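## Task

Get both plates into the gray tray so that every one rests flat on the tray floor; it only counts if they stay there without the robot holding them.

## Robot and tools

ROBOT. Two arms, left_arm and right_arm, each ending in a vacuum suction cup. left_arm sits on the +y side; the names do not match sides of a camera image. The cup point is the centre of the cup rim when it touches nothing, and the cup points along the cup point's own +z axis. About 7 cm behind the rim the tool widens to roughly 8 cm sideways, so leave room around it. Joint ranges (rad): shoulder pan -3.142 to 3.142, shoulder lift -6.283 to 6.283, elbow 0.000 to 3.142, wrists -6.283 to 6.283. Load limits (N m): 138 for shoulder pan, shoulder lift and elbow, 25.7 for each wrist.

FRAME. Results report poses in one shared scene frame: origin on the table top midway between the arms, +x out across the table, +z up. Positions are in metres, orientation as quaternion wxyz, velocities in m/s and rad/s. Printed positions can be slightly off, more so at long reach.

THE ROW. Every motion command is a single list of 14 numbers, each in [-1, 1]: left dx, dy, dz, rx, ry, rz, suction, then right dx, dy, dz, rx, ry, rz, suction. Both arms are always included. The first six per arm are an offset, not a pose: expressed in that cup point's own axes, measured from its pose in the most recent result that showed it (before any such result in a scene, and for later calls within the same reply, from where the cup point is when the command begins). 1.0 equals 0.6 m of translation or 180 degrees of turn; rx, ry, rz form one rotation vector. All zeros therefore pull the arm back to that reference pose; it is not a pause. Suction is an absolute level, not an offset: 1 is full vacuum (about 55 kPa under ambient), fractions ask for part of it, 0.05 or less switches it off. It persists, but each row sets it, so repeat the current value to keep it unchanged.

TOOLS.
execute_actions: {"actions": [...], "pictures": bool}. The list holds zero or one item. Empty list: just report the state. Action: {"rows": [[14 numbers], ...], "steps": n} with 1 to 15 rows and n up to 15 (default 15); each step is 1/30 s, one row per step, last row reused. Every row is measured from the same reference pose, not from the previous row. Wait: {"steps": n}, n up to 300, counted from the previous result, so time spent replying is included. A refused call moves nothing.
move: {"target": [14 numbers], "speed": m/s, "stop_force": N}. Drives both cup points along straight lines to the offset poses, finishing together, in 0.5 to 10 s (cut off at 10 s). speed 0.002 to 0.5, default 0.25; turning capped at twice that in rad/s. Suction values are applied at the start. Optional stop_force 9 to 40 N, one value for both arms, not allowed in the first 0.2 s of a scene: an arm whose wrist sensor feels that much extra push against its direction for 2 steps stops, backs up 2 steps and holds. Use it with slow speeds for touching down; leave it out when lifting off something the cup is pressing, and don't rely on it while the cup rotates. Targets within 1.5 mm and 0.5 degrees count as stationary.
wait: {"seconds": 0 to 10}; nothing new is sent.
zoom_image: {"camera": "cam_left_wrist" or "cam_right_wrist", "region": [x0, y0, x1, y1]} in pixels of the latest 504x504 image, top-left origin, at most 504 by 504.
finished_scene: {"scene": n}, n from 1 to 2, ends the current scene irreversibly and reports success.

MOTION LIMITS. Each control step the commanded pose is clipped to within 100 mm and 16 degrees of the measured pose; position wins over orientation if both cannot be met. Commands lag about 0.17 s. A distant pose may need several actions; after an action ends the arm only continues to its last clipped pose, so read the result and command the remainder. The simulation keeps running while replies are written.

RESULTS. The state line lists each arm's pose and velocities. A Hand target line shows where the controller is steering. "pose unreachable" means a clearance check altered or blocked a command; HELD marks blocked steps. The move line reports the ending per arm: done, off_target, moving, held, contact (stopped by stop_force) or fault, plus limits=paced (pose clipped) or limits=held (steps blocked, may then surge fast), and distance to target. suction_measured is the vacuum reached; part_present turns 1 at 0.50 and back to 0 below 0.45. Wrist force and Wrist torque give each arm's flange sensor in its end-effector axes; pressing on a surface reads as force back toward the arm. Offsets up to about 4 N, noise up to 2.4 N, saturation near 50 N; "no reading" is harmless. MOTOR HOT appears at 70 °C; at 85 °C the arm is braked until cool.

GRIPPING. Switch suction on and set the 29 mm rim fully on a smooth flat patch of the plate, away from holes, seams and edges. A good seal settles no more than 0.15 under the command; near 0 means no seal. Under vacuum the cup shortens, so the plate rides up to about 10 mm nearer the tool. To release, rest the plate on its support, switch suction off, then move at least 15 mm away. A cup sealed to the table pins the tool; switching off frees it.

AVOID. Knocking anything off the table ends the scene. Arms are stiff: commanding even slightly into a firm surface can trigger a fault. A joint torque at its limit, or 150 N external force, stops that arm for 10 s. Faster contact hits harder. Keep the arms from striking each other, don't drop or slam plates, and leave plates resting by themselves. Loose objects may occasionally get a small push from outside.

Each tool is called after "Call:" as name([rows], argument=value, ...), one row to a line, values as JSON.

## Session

Call:
move(target=[0,0,-0.25,0,0,0,0,0,0,-0.25,0,0,0,0])

Scene clock: 1.17 s of 7200.00 s.
left_arm: end_effector_position=(+0.3572, +0.3959, +0.3784) suction_measured=0.00 part_present=0 end_effector_quat_wxyz=(+0.001, -0.169, +0.986, -0.001) end_effector_velocity=(+0.000, +0.000, +0.002) end_effector_angular_velocity=(+0.001, +0.002, +0.001) | right_arm: end_effector_position=(+0.4782, -0.3159, +0.3773) suction_measured=0.00 part_present=0 end_effector_quat_wxyz=(+0.000, +0.168, +0.986, +0.001) end_effector_velocity=(+0.000, -0.001, +0.002) end_effector_angular_velocity=(-0.000, +0.001, -0.001)
Joint positions: left_arm=[-0.316 -1.768  1.689 -1.495 -1.571 -0.841] | right_arm=[-0.314 -1.766  1.689 -1.495 -1.569  0.208]
Joint velocities: left_arm=[ 0.001  0.002 -0.007  0.007  0.    -0.   ] | right_arm=[-0.001  0.002 -0.007  0.006 -0.    -0.   ]
Motor temperatures (°C, as the motors report them): left_arm=[34 33 32 40 36 37] | right_arm=[31 33 34 44 39 41]
Wrist force (N, on the end effector, along its own x y z axes, offset not removed): left_arm=[-0.6 0.1 3.9] | right_arm=[1.3 0.2 -2.4]
Wrist torque (N m, same axes, about the end effector's origin, offset not removed): left_arm=[0.01 0.13 0.08] | right_arm=[-0.04 -0.46 -0.28]
Hand target (left_arm): +0.357, +0.396, +0.379; +0.001, -0.169, +0.986, -0.001
Hand target (right_arm): +0.478, -0.316, +0.377; +0.000, +0.168, +0.986, +0.001
Off the commanded pose (left_arm): 0.000 m, 0 deg.
Off the commanded pose (right_arm): 0.000 m, 0 deg.
move: done

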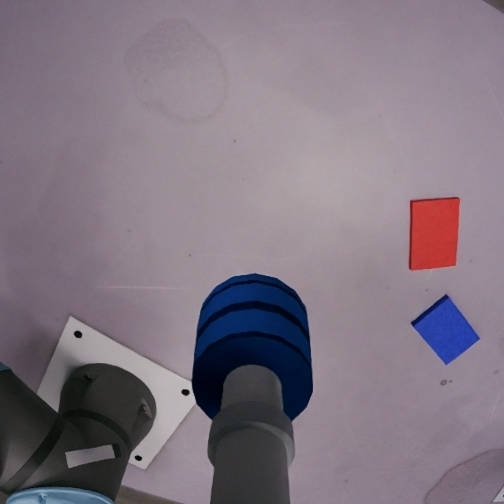

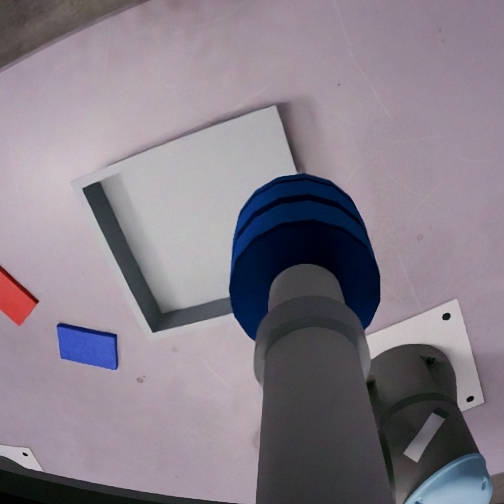

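Call:
move(target=[0.1,0.45,0,0,0,0,0,0.3,0.22,0.15,0,0,-0.108,0])

Scene clock: 8.30 s of 7200.00 s.
left_arm: end_effector_position=(+0.2110, +0.6306, +0.3782) suction_measured=0.00 part_present=0 end_effector_quat_wxyz=(+0.001, -0.169, +0.986, -0.000) end_effector_velocity=(-0.000, +0.002, +0.000) end_effector_angular_velocity=(-0.002, +0.000, -0.000) | right_arm: end_effector_position=(+0.3520, -0.1314, +0.2874) suction_measured=0.00 part_present=0 end_effector_quat_wxyz=(-0.000, -0.000, +1.000, +0.001) end_effector_velocity=(-0.001, +0.001, -0.000) end_effector_angular_velocity=(-0.000, -0.000, +0.003)
Joint positions: left_arm=[ 0.264 -2.058  1.873 -1.389 -1.571 -0.261] | right_arm=[ 0.2   -1.845  1.978 -1.705 -1.569  0.383]
Joint velocities: left_arm=[ 0.007  0.002 -0.001 -0.    -0.002  0.007] | right_arm=[ 0.004  0.001  0.001 -0.002 -0.     0.002]
Motor temperatures (°C, as the motors report them): left_arm=[34 33 32 40 36 37] | right_arm=[31 33 34 44 39 41]
Wrist force (N, on the end effector, along its own x y z axes, offset not removed): left_arm=[1.7 -0.2 0.1] | right_arm=[1.6 0.2 -0.9]
Wrist torque (N m, same axes, about the end effector's origin, offset not removed): left_arm=[-0.18 -0.14 0.05] | right_arm=[-0.05 -0.34 -0.11]
Hand target (left_arm): +0.211, +0.631, +0.378; +0.001, -0.169, +0.986, -0.000
Hand target (right_arm): +0.352, -0.131, +0.287; -0.000, -0.000, +1.000, +0.001
Off the commanded pose (left_arm): 0.001 m, 0 deg.
Off the commanded pose (right_arm): 0.000 m, 0 deg.
After step 90, 2.40 s passed at rest.
move: done

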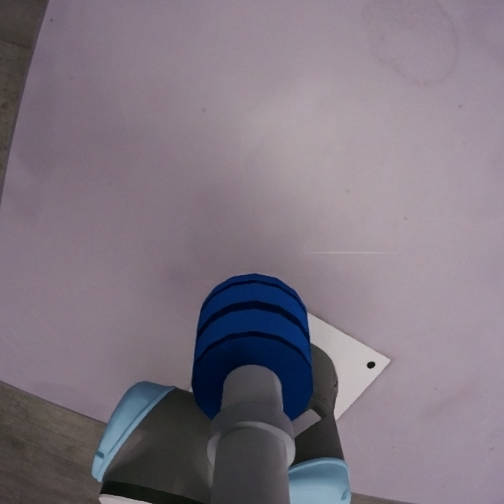

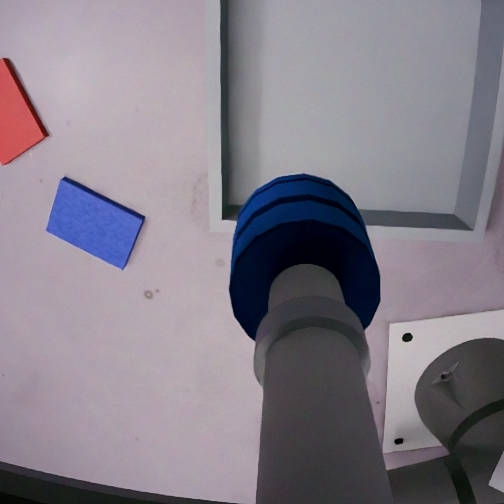

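Call:
move(target=[0,0,0,0,0,0,0,0.2,0.32,0.29,0,0,0.14,0])

Scene clock: 13.97 s of 7200.00 s.
left_arm: end_effector_position=(+0.2110, +0.6307, +0.3782) suction_measured=0.00 part_present=0 end_effector_quat_wxyz=(+0.001, -0.169, +0.986, -0.000) end_effector_velocity=(+0.000, -0.000, -0.000) end_effector_angular_velocity=(-0.000, +0.001, -0.001) | right_arm: end_effector_position=(+0.2314, +0.0605, +0.1132) suction_measured=0.00 part_present=0 end_effector_quat_wxyz=(-0.001, +0.218, +0.976, +0.000) end_effector_velocity=(+0.000, +0.001, -0.001) end_effector_angular_velocity=(-0.001, -0.001, -0.003)
Joint positions: left_arm=[ 0.264 -2.058  1.873 -1.389 -1.571 -0.261] | right_arm=[ 0.742 -1.433  2.086 -2.224 -1.569  1.365]
Joint velocities: left_arm=[-0.002 -0.     0.     0.    -0.    -0.   ] | right_arm=[ 0.001  0.004 -0.002 -0.003 -0.001  0.004]
Motor temperatures (°C, as the motors report them): left_arm=[34 33 32 40 36 37] | right_arm=[31 33 34 44 39 41]
Wrist force (N, on the end effector, along its own x y z axes, offset not removed): left_arm=[-1.7 -1.9 2.8] | right_arm=[1.6 1.0 -1.7]
Wrist torque (N m, same axes, about the end effector's origin, offset not removed): left_arm=[-0.44 0.22 0.24] | right_arm=[0.01 -0.30 -0.16]
Hand target (left_arm): +0.211, +0.631, +0.378; +0.001, -0.169, +0.986, -0.000
Hand target (right_arm): +0.231, +0.061, +0.113; -0.001, +0.218, +0.976, +0.000
Off the commanded pose (left_arm): 0.000 m, 0 deg.
Off the commanded pose (right_arm): 0.001 m, 0 deg.
After step 90, 0.90 s passed at rest.
move: done

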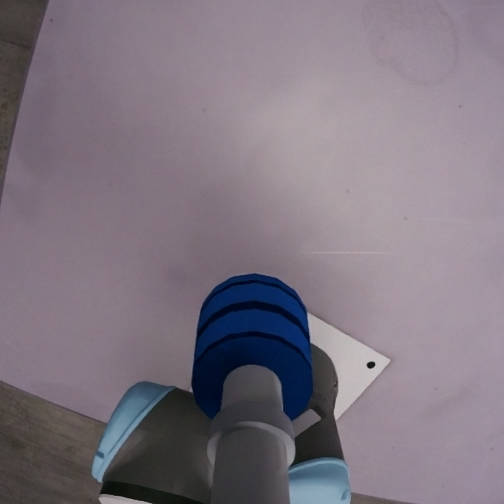

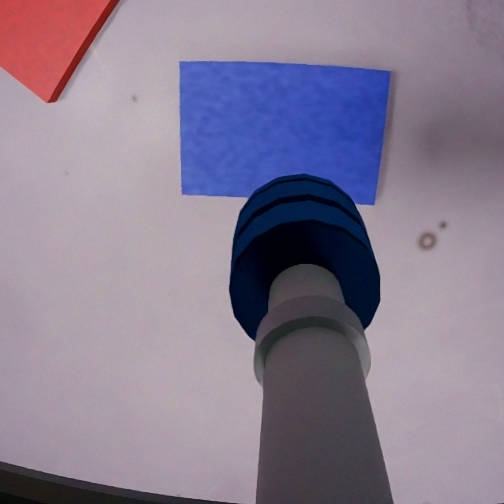

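Call:
move(target=[0,0,0,0,0,0,0,0,0.012,0.14,0,0,0,1], speed=0.08)

Call:
move(target=[0,0,0,0,0,0,0,0,0,0.048,0,0,0,1], speed=0.005, stop_force=9)

Call:
move(target=[0,0,0,0,0,0,0,0,0,-0.2,0,0,-0.155,1], speed=0.15)

Scene clock: 20.43 s of 7200.00 s.
left_arm: end_effector_position=(+0.2110, +0.6306, +0.3782) suction_measured=0.00 part_present=0 end_effector_quat_wxyz=(+0.001, -0.169, +0.986, -0.000) end_effector_velocity=(-0.000, +0.000, -0.000) end_effector_angular_velocity=(-0.000, -0.000, +0.002) | right_arm: end_effector_position=(+0.2345, +0.0669, +0.0293) suction_measured=0.00 part_present=0 end_effector_quat_wxyz=(-0.001, +0.218, +0.976, +0.000) end_effector_velocity=(-0.000, +0.000, -0.002) end_effector_angular_velocity=(-0.000, +0.000, -0.001)
Joint positions: left_arm=[ 0.264 -2.058  1.873 -1.389 -1.571 -0.261] | right_arm=[ 0.745 -1.257  2.149 -2.463 -1.569  1.368]
Joint velocities: left_arm=[ 0.002 -0.     0.    -0.    -0.    -0.   ] | right_arm=[ 0.     0.004  0.001 -0.005 -0.     0.002]
Motor temperatures (°C, as the motors report them): left_arm=[34 33 32 40 36 37] | right_arm=[31 33 34 44 39 41]
Wrist force (N, on the end effector, along its own x y z axes, offset not removed): left_arm=[0.0 -3.5 4.0] | right_arm=[0.9 2.1 0.1]
Wrist torque (N m, same axes, about the end effector's origin, offset not removed): left_arm=[-0.40 0.00 0.16] | right_arm=[0.13 -0.23 -0.30]
Hand target (left_arm): +0.211, +0.631, +0.378; +0.001, -0.169, +0.986, -0.000
Hand target (right_arm): +0.234, +0.067, +0.029; -0.001, +0.218, +0.976, +0.000
Off the commanded pose (left_arm): 0.000 m, 0 deg.
Off the commanded pose (right_arm): 0.000 m, 0 deg.
After step 90, 1.97 s passed at rest.
move: done

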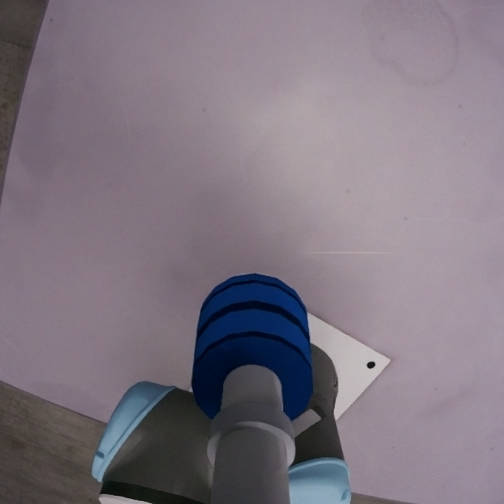

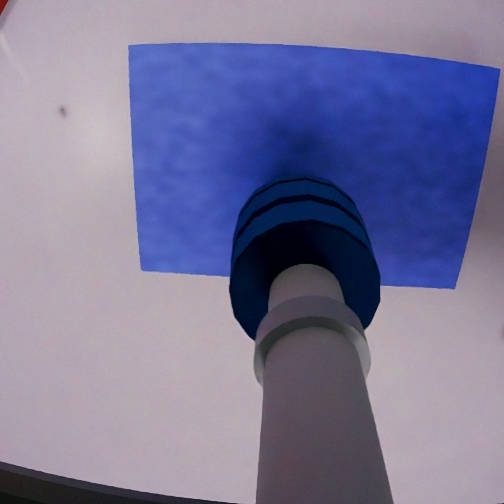

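Scene clock: 26.40 s of 7200.00 s.
left_arm: end_effector_position=(+0.2110, +0.6306, +0.3782) suction_measured=0.00 part_present=0 end_effector_quat_wxyz=(+0.001, -0.169, +0.986, -0.000) end_effector_velocity=(-0.000, +0.001, -0.000) end_effector_angular_velocity=(-0.000, +0.000, +0.002) | right_arm: end_effector_position=(+0.2344, +0.0669, +0.0005) suction_measured=0.98 part_present=1 end_effector_quat_wxyz=(-0.001, +0.218, +0.976, +0.000) end_effector_velocity=(+0.000, +0.000, -0.001) end_effector_angular_velocity=(+0.000, -0.000, -0.001)
Joint positions: left_arm=[ 0.264 -2.058  1.873 -1.389 -1.571 -0.261] | right_arm=[ 0.745 -1.191  2.167 -2.546 -1.569  1.368]
Joint velocities: left_arm=[ 0.002  0.    -0.     0.    -0.     0.   ] | right_arm=[-0.     0.002 -0.    -0.003  0.     0.001]
Motor temperatures (°C, as the motors report them): left_arm=[34 33 32 40 36 37] | right_arm=[31 33 34 44 39 41]
Wrist force (N, on the end effector, along its own x y z axes, offset not removed): left_arm=[-0.6 0.7 1.8] | right_arm=[3.6 0.4 0.0]
Wrist torque (N m, same axes, about the end effector's origin, offset not removed): left_arm=[0.07 0.44 0.29] | right_arm=[0.03 -0.58 -0.20]
Hand target (left_arm): +0.211, +0.631, +0.378; +0.001, -0.169, +0.986, -0.000
Hand target (right_arm): +0.234, +0.067, +0.000; -0.001, +0.218, +0.976, +0.000
Off the commanded pose (left_arm): 0.000 m, 0 deg.
Off the commanded pose (right_arm): 0.000 m, 0 deg.
move: done

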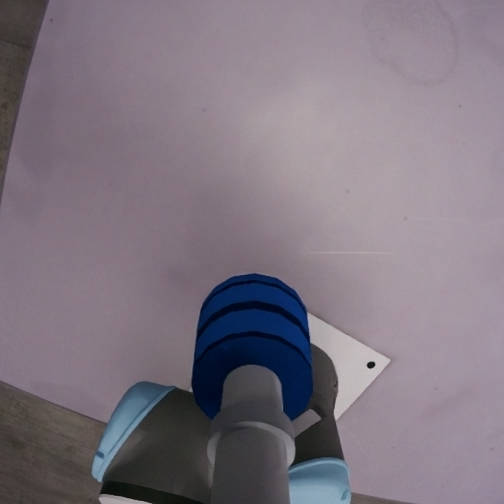

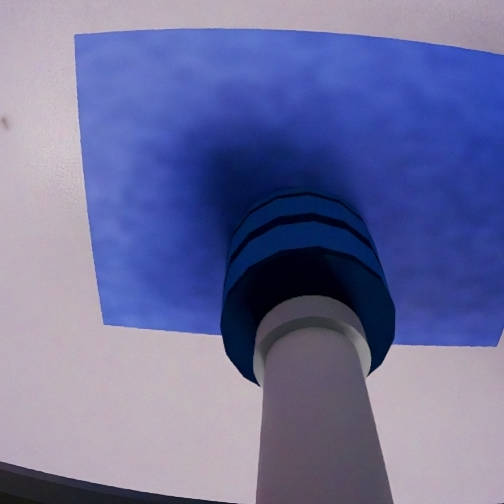

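Scene clock: 28.47 s of 7200.00 s.
left_arm: end_effector_position=(+0.2110, +0.6306, +0.3782) suction_measured=0.00 part_present=0 end_effector_quat_wxyz=(+0.001, -0.169, +0.986, -0.000) end_effector_velocity=(+0.000, -0.001, +0.000) end_effector_angular_velocity=(-0.000, +0.000, -0.002) | right_arm: end_effector_position=(+0.2345, +0.0670, +0.1205) suction_measured=0.96 part_present=1 end_effector_quat_wxyz=(-0.000, -0.024, +1.000, +0.001) end_effector_velocity=(+0.000, +0.000, +0.002) end_effector_angular_velocity=(-0.000, +0.001, +0.006)
Joint positions: left_arm=[ 0.264 -2.058  1.873 -1.389 -1.571 -0.261] | right_arm=[ 0.745 -1.429  2.057 -2.2   -1.569  0.882]
Joint velocities: left_arm=[-0.002 -0.    -0.     0.    -0.    -0.   ] | right_arm=[-0.    -0.002 -0.003  0.006  0.001 -0.007]
Motor temperatures (°C, as the motors report them): left_arm=[34 33 32 40 36 37] | right_arm=[31 33 34 44 39 41]
Wrist force (N, on the end effector, along its own x y z axes, offset not removed): left_arm=[0.6 3.3 0.6] | right_arm=[3.4 -1.1 -1.2]
Wrist torque (N m, same axes, about the end effector's origin, offset not removed): left_arm=[0.20 -0.04 -0.08] | right_arm=[-0.24 -0.61 -0.18]
Hand target (left_arm): +0.211, +0.631, +0.378; +0.001, -0.169, +0.986, -0.000
Hand target (right_arm): +0.234, +0.067, +0.121; -0.000, -0.024, +1.000, +0.001
Off the commanded pose (left_arm): 0.000 m, 0 deg.
Off the commanded pose (right_arm): 0.000 m, 0 deg.
move: done

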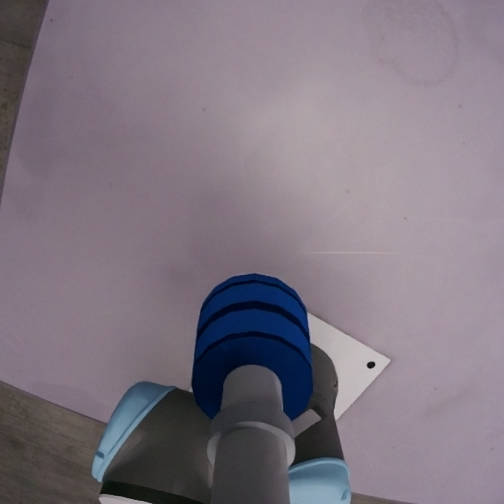

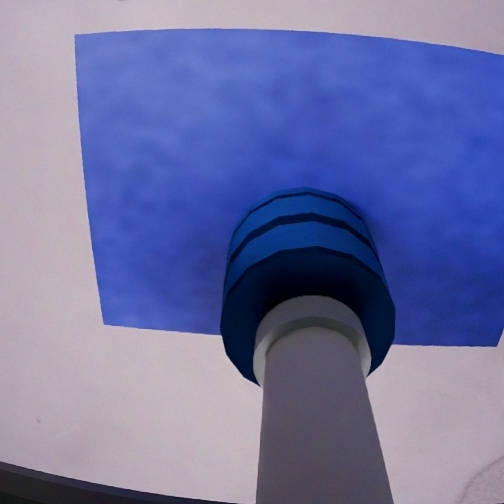

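Call:
move(target=[0,0,0,0,0,0,0,-0.073,-0.415,0,0,0,0,1])

Call:
move(target=[0,0,0,0,0,0,0,0,0,0.1,0,0,0,1], speed=0.06)

Scene clock: 33.73 s of 7200.00 s.
left_arm: end_effector_position=(+0.2110, +0.6306, +0.3782) suction_measured=0.00 part_present=0 end_effector_quat_wxyz=(+0.001, -0.169, +0.986, -0.000) end_effector_velocity=(+0.000, -0.000, +0.000) end_effector_angular_velocity=(-0.000, +0.000, -0.000) | right_arm: end_effector_position=(+0.2904, -0.1797, +0.1207) suction_measured=0.98 part_present=1 end_effector_quat_wxyz=(-0.000, -0.024, +1.000, +0.001) end_effector_velocity=(+0.001, -0.002, +0.000) end_effector_angular_velocity=(+0.002, +0.001, -0.001)
Joint positions: left_arm=[ 0.264 -2.058  1.873 -1.389 -1.571 -0.261] | right_arm=[ 0.127 -1.91   2.477 -2.137 -1.57   0.263]
Joint velocities: left_arm=[-0.  0. -0.  0. -0.  0.] | right_arm=[-0.009 -0.005  0.001  0.004  0.002 -0.009]
Motor temperatures (°C, as the motors report them): left_arm=[34 33 32 40 36 37] | right_arm=[31 33 34 44 39 41]
Wrist force (N, on the end effector, along its own x y z axes, offset not removed): left_arm=[3.0 -0.6 1.6] | right_arm=[2.0 -0.3 -1.2]
Wrist torque (N m, same axes, about the end effector's origin, offset not removed): left_arm=[-0.28 -0.28 0.02] | right_arm=[-0.26 -0.39 -0.15]
Hand target (left_arm): +0.211, +0.631, +0.378; +0.001, -0.169, +0.986, -0.000
Hand target (right_arm): +0.290, -0.180, +0.121; -0.000, -0.024, +1.000, +0.001
Off the commanded pose (left_arm): 0.000 m, 0 deg.
Off the commanded pose (right_arm): 0.001 m, 0 deg.
move: done

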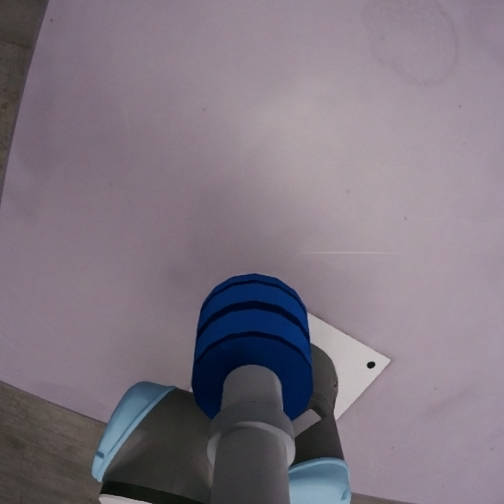

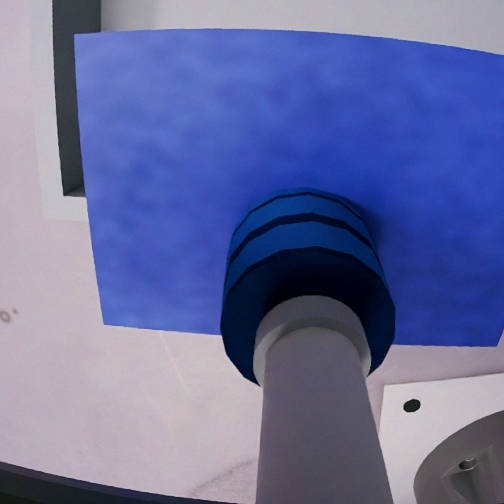

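Scene clock: 35.13 s of 7200.00 s.
left_arm: end_effector_position=(+0.2110, +0.6306, +0.3782) suction_measured=0.00 part_present=0 end_effector_quat_wxyz=(+0.001, -0.169, +0.986, -0.000) end_effector_velocity=(+0.000, -0.000, -0.000) end_effector_angular_velocity=(+0.000, +0.000, -0.001) | right_arm: end_effector_position=(+0.2904, -0.1797, +0.0609) suction_measured=1.00 part_present=1 end_effector_quat_wxyz=(-0.000, -0.024, +1.000, +0.001) end_effector_velocity=(+0.000, +0.001, -0.002) end_effector_angular_velocity=(+0.000, -0.001, +0.001)
Joint positions: left_arm=[ 0.264 -2.058  1.873 -1.389 -1.571 -0.261] | right_arm=[ 0.126 -1.754  2.576 -2.394 -1.569  0.263]
Joint velocities: left_arm=[-0.001 -0.     0.    -0.     0.    -0.   ] | right_arm=[ 0.001  0.008  0.002 -0.011  0.     0.001]
Motor temperatures (°C, as the motors report them): left_arm=[34 33 32 40 36 37] | right_arm=[31 33 34 44 39 41]
Wrist force (N, on the end effector, along its own x y z axes, offset not removed): left_arm=[0.9 0.6 1.3] | right_arm=[1.6 -0.5 -1.3]
Wrist torque (N m, same axes, about the end effector's origin, offset not removed): left_arm=[-0.04 -0.07 0.07] | right_arm=[-0.06 -0.33 -0.15]
Hand target (left_arm): +0.211, +0.631, +0.378; +0.001, -0.169, +0.986, -0.000
Hand target (right_arm): +0.290, -0.180, +0.061; -0.000, -0.024, +1.000, +0.001
Off the commanded pose (left_arm): 0.000 m, 0 deg.
Off the commanded pose (right_arm): 0.000 m, 0 deg.
move: done

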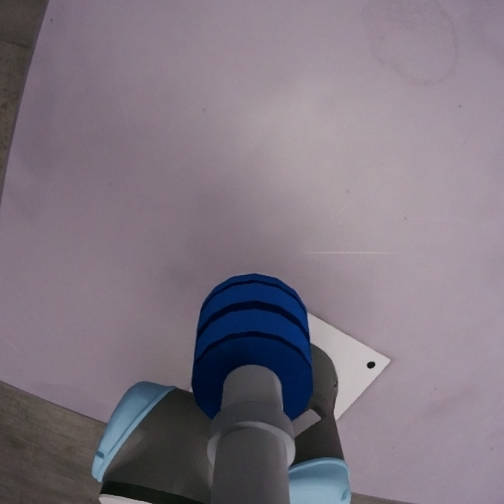

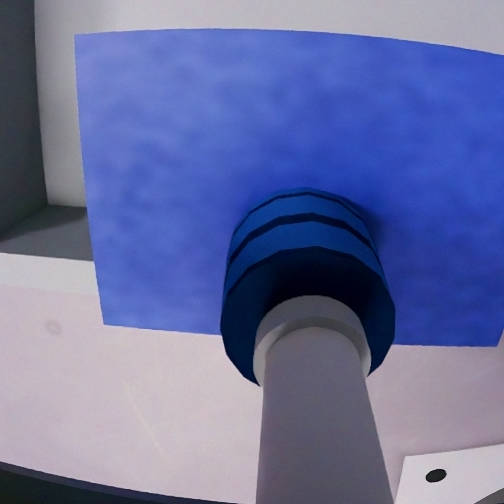

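Too close to the near wall; shifting forward 2 cm.

Call:
move(target=[0,0,0,0,0,0,0,-0.035,0,0,0,0,0,1], speed=0.05)

Call:
move(target=[0,0,0,0,0,0,0,0,0,0.06,0,0,0,1], speed=0.008, stop_force=9)

Scene clock: 39.70 s of 7200.00 s.
left_arm: end_effector_position=(+0.2110, +0.6306, +0.3782) suction_measured=0.00 part_present=0 end_effector_quat_wxyz=(+0.001, -0.169, +0.986, -0.000) end_effector_velocity=(+0.000, -0.001, -0.000) end_effector_angular_velocity=(+0.000, +0.000, -0.003) | right_arm: end_effector_position=(+0.3112, -0.1787, +0.0608) suction_measured=0.98 part_present=1 end_effector_quat_wxyz=(-0.000, -0.024, +1.000, +0.001) end_effector_velocity=(+0.002, -0.000, -0.000) end_effector_angular_velocity=(-0.000, +0.001, -0.002)
Joint positions: left_arm=[ 0.264 -2.058  1.873 -1.389 -1.571 -0.261] | right_arm=[ 0.109 -1.702  2.538 -2.407 -1.569  0.245]
Joint velocities: left_arm=[-0.002  0.     0.    -0.     0.     0.   ] | right_arm=[-0.002  0.006 -0.003 -0.001  0.     0.   ]
Motor temperatures (°C, as the motors report them): left_arm=[34 33 32 40 36 37] | right_arm=[31 33 34 44 39 41]
Wrist force (N, on the end effector, along its own x y z axes, offset not removed): left_arm=[-1.6 1.0 0.8] | right_arm=[1.2 1.5 0.5]
Wrist torque (N m, same axes, about the end effector's origin, offset not removed): left_arm=[-0.09 0.37 -0.07] | right_arm=[0.09 -0.22 -0.11]
Hand target (left_arm): +0.211, +0.631, +0.378; +0.001, -0.169, +0.986, -0.000
Hand target (right_arm): +0.311, -0.179, +0.061; -0.000, -0.024, +1.000, +0.001
Off the commanded pose (left_arm): 0.000 m, 0 deg.
Off the commanded pose (right_arm): 0.000 m, 0 deg.
move: done

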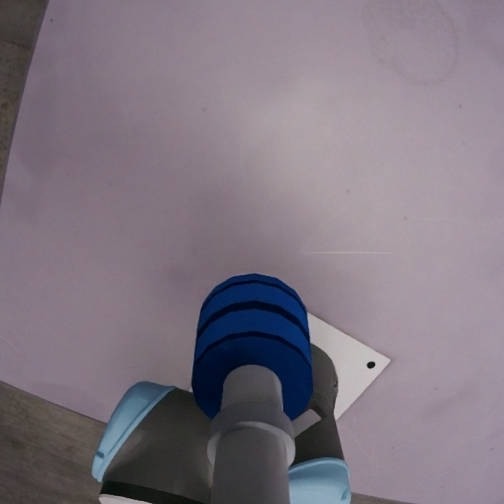

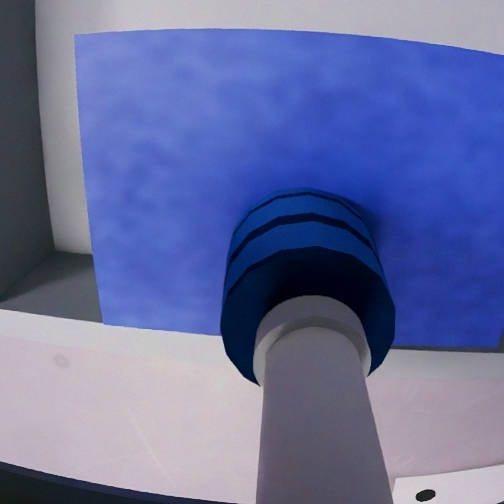

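Scene clock: 44.43 s of 7200.00 s.
left_arm: end_effector_position=(+0.2110, +0.6306, +0.3782) suction_measured=0.00 part_present=0 end_effector_quat_wxyz=(+0.001, -0.169, +0.986, -0.000) end_effector_velocity=(+0.000, -0.000, -0.000) end_effector_angular_velocity=(+0.000, +0.000, -0.001) | right_arm: end_effector_position=(+0.3112, -0.1787, +0.0249) suction_measured=1.00 part_present=1 end_effector_quat_wxyz=(-0.000, -0.024, +1.000, +0.001) end_effector_velocity=(-0.000, +0.000, -0.002) end_effector_angular_velocity=(-0.000, +0.000, -0.001)
Joint positions: left_arm=[ 0.264 -2.058  1.873 -1.389 -1.571 -0.261] | right_arm=[ 0.109 -1.58   2.582 -2.573 -1.569  0.245]
Joint velocities: left_arm=[-0.001  0.     0.     0.     0.     0.   ] | right_arm=[ 0.001  0.006  0.001 -0.007 -0.     0.002]
Motor temperatures (°C, as the motors report them): left_arm=[34 33 32 40 36 37] | right_arm=[31 33 34 44 39 41]
Wrist force (N, on the end effector, along its own x y z axes, offset not removed): left_arm=[-2.5 -1.2 1.1] | right_arm=[3.8 1.3 0.8]
Wrist torque (N m, same axes, about the end effector's origin, offset not removed): left_arm=[-0.18 0.36 0.18] | right_arm=[0.14 -0.48 -0.26]
Hand target (left_arm): +0.211, +0.631, +0.378; +0.001, -0.169, +0.986, -0.000
Hand target (right_arm): +0.311, -0.179, +0.025; -0.000, -0.024, +1.000, +0.001
Off the commanded pose (left_arm): 0.000 m, 0 deg.
Off the commanded pose (right_arm): 0.000 m, 0 deg.
move: done

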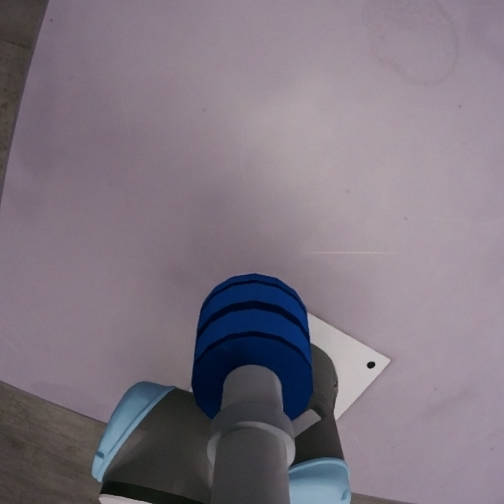

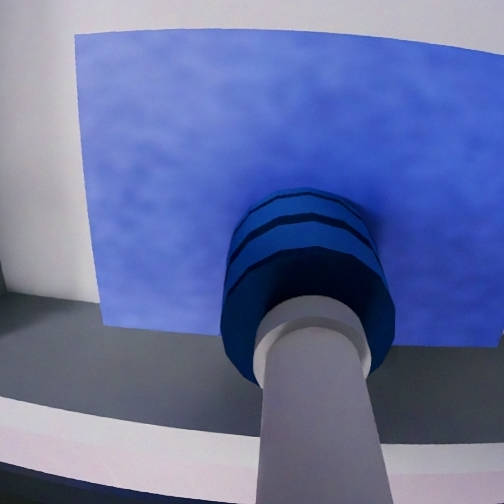

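Call:
move(target=[0,0,0,0,0,0,0,0,0,0.06,0,0,0,1], speed=0.004, stop_force=9)

Call:
execute_actions([
  {"rows":[[0,0,0,0,0,0,0,0,0,-0.01,0,0,0,0]]},
], pictures=false)

Call:
move(target=[0,0,0,0,0,0,0,0,0,-0.25,0,0,0,0], speed=0.15)

Call:
move(target=[0,0,0,0,0,0,0,-0.075,0.53,0.07,0,0,-0.09,0])

Scene clock: 57.87 s of 7200.00 s.
left_arm: end_effector_position=(+0.2110, +0.6306, +0.3782) suction_measured=0.00 part_present=0 end_effector_quat_wxyz=(+0.001, -0.169, +0.986, -0.000) end_effector_velocity=(-0.000, +0.001, +0.000) end_effector_angular_velocity=(+0.001, -0.000, +0.001) | right_arm: end_effector_position=(+0.3112, -0.1787, +0.0031) suction_measured=0.98 part_present=1 end_effector_quat_wxyz=(-0.000, -0.024, +1.000, +0.001) end_effector_velocity=(-0.000, +0.000, +0.001) end_effector_angular_velocity=(-0.001, +0.001, +0.002)
Joint positions: left_arm=[ 0.264 -2.058  1.873 -1.389 -1.571 -0.261] | right_arm=[ 0.109 -1.495  2.603 -2.68  -1.569  0.245]
Joint velocities: left_arm=[ 0.001  0.    -0.    -0.     0.001  0.   ] | right_arm=[ 0.001 -0.005 -0.002  0.008 -0.    -0.   ]
Motor temperatures (°C, as the motors report them): left_arm=[34 33 32 40 36 37] | right_arm=[31 33 34 44 39 41]
Wrist force (N, on the end effector, along its own x y z axes, offset not removed): left_arm=[1.3 1.0 1.5] | right_arm=[5.2 -1.8 -25.3]
Wrist torque (N m, same axes, about the end effector's origin, offset not removed): left_arm=[-0.13 0.04 0.15] | right_arm=[-0.34 -0.42 -0.18]
Hand target (left_arm): +0.211, +0.631, +0.378; +0.001, -0.169, +0.986, -0.000
Hand target (right_arm): +0.311, -0.179, +0.003; -0.000, -0.024, +1.000, +0.001
Off the commanded pose (left_arm): 0.000 m, 0 deg.
Off the commanded pose (right_arm): 0.014 m, 0 deg.
move: contact (right_arm)

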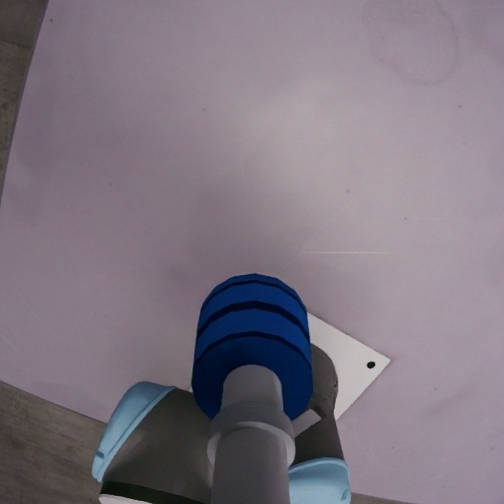

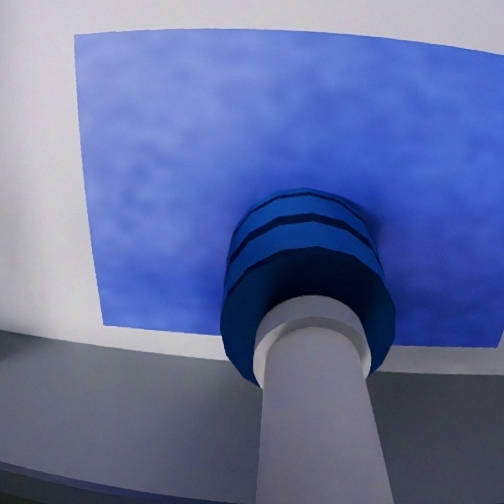

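Scene clock: 58.37 s of 7200.00 s.
left_arm: end_effector_position=(+0.2110, +0.6306, +0.3782) suction_measured=0.00 part_present=0 end_effector_quat_wxyz=(+0.001, -0.169, +0.986, -0.000) end_effector_velocity=(-0.000, +0.000, +0.000) end_effector_angular_velocity=(+0.000, -0.000, +0.002) | right_arm: end_effector_position=(+0.3112, -0.1787, +0.0091) suction_measured=0.00 part_present=0 end_effector_quat_wxyz=(-0.000, -0.024, +1.000, +0.001) end_effector_velocity=(+0.000, -0.000, +0.001) end_effector_angular_velocity=(+0.000, +0.000, -0.001)
Joint positions: left_arm=[ 0.264 -2.058  1.873 -1.389 -1.571 -0.261] | right_arm=[ 0.109 -1.519  2.598 -2.65  -1.569  0.245]
Joint velocities: left_arm=[ 0.002 -0.    -0.     0.     0.    -0.   ] | right_arm=[-0.002 -0.002 -0.001  0.003  0.    -0.   ]
Motor temperatures (°C, as the motors report them): left_arm=[34 33 32 40 36 37] | right_arm=[31 33 34 44 39 41]
Wrist force (N, on the end effector, along its own x y z axes, offset not removed): left_arm=[0.0 -1.6 3.5] | right_arm=[4.4 2.6 -5.1]
Wrist torque (N m, same axes, about the end effector's origin, offset not removed): left_arm=[-0.26 0.06 0.05] | right_arm=[0.23 -0.63 -0.17]
Hand target (left_arm): +0.211, +0.631, +0.378; +0.001, -0.169, +0.986, -0.000
Hand target (right_arm): +0.311, -0.179, +0.009; -0.000, -0.024, +1.000, +0.001
Off the commanded pose (left_arm): 0.000 m, 0 deg.
Off the commanded pose (right_arm): 0.000 m, 0 deg.
Steps of this call (steps 1 to 15: all 15 steps of this action). Readings (end_effector_position | what the end effector reports):
1: left_arm (+0.2110, +0.6306, +0.3782) | right_arm (+0.3112, -0.1787, +0.0032) | left_arm suction_measured=0.00 part_present=0 | right_arm suction_measured=0.23 part_present=0
2: left_arm (+0.2110, +0.6306, +0.3782) | right_arm (+0.3112, -0.1787, +0.0041) | left_arm suction_measured=0.00 part_present=0 | right_arm suction_measured=0.01 part_present=0
4: left_arm (+0.2110, +0.6306, +0.3782) | right_arm (+0.3112, -0.1787, +0.0064) | left_arm suction_measured=0.00 part_present=0 | right_arm suction_measured=0.01 part_present=0
8: left_arm (+0.2110, +0.6306, +0.3782) | right_arm (+0.3112, -0.1787, +0.0084) | left_arm suction_measured=0.00 part_present=0 | right_arm suction_measured=0.00 part_present=0
15: the state above

Scene clock: 60.10 s of 7200.00 s.
left_arm: end_effector_position=(+0.2110, +0.6306, +0.3782) suction_measured=0.00 part_present=0 end_effector_quat_wxyz=(+0.001, -0.169, +0.986, -0.000) end_effector_velocity=(-0.000, +0.000, +0.000) end_effector_angular_velocity=(+0.000, -0.000, +0.001) | right_arm: end_effector_position=(+0.3112, -0.1787, +0.1591) suction_measured=0.00 part_present=0 end_effector_quat_wxyz=(-0.000, -0.024, +1.000, +0.001) end_effector_velocity=(-0.000, -0.000, +0.002) end_effector_angular_velocity=(-0.000, +0.002, -0.001)
Joint positions: left_arm=[ 0.264 -2.058  1.873 -1.389 -1.571 -0.261] | right_arm=[ 0.109 -1.921  2.371 -2.021 -1.569  0.246]
Joint velocities: left_arm=[ 0.001 -0.    -0.    -0.     0.    -0.   ] | right_arm=[-0.    -0.003 -0.004  0.009  0.     0.   ]
Motor temperatures (°C, as the motors report them): left_arm=[34 33 32 40 36 37] | right_arm=[31 33 34 44 39 41]
Wrist force (N, on the end effector, along its own x y z axes, offset not removed): left_arm=[2.2 -2.7 -3.2] | right_arm=[3.1 0.4 -0.6]
Wrist torque (N m, same axes, about the end effector's origin, offset not removed): left_arm=[-0.62 0.08 0.13] | right_arm=[-0.10 -0.56 -0.26]
Hand target (left_arm): +0.211, +0.631, +0.378; +0.001, -0.169, +0.986, -0.000
Hand target (right_arm): +0.311, -0.179, +0.159; -0.000, -0.024, +1.000, +0.001
Off the commanded pose (left_arm): 0.000 m, 0 deg.
Off the commanded pose (right_arm): 0.000 m, 0 deg.
move: done

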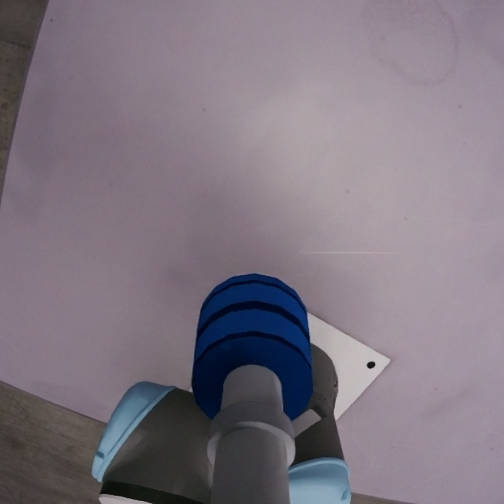

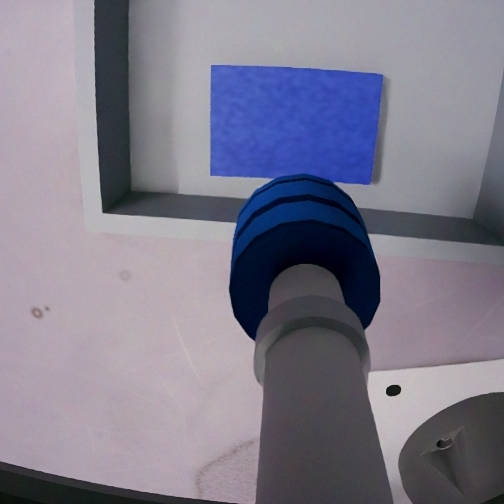

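Scene clock: 62.00 s of 7200.00 s.
left_arm: end_effector_position=(+0.2110, +0.6306, +0.3782) suction_measured=0.00 part_present=0 end_effector_quat_wxyz=(+0.001, -0.169, +0.986, -0.000) end_effector_velocity=(-0.000, +0.001, -0.000) end_effector_angular_velocity=(-0.001, -0.000, +0.003) | right_arm: end_effector_position=(+0.3406, +0.1411, +0.1166) suction_measured=0.00 part_present=0 end_effector_quat_wxyz=(-0.000, -0.164, +0.986, +0.001) end_effector_velocity=(+0.000, +0.002, -0.001) end_effector_angular_velocity=(-0.001, +0.001, +0.002)
Joint positions: left_arm=[ 0.264 -2.058  1.873 -1.389 -1.571 -0.261] | right_arm=[ 0.677 -1.185  1.743 -2.129 -1.569  0.531]
Joint velocities: left_arm=[ 0.002 -0.     0.    -0.    -0.001 -0.   ] | right_arm=[ 0.002  0.005 -0.005  0.002 -0.    -0.   ]
Motor temperatures (°C, as the motors report them): left_arm=[34 33 32 40 36 37] | right_arm=[31 33 34 44 39 41]
Wrist force (N, on the end effector, along its own x y z axes, offset not removed): left_arm=[1.8 1.0 3.6] | right_arm=[3.3 0.7 -0.2]
Wrist torque (N m, same axes, about the end effector's origin, offset not removed): left_arm=[-0.16 -0.25 -0.05] | right_arm=[0.09 -0.56 -0.19]
Hand target (left_arm): +0.211, +0.631, +0.378; +0.001, -0.169, +0.986, -0.000
Hand target (right_arm): +0.341, +0.141, +0.117; -0.000, -0.164, +0.986, +0.001
Off the commanded pose (left_arm): 0.000 m, 0 deg.
Off the commanded pose (right_arm): 0.001 m, 0 deg.
move: done

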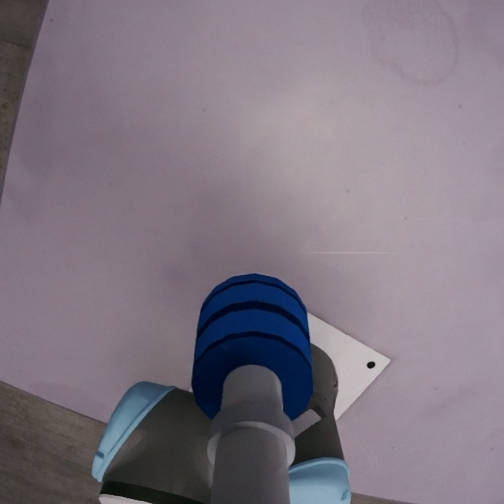

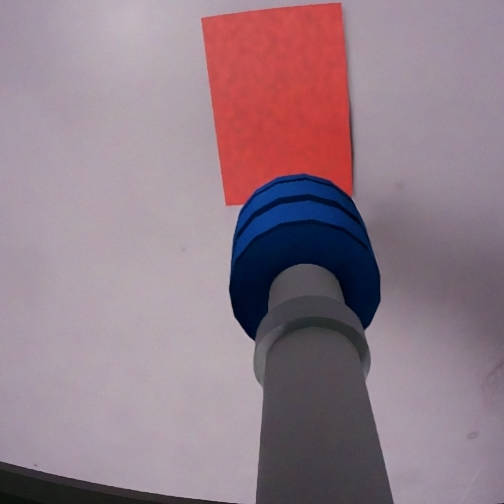

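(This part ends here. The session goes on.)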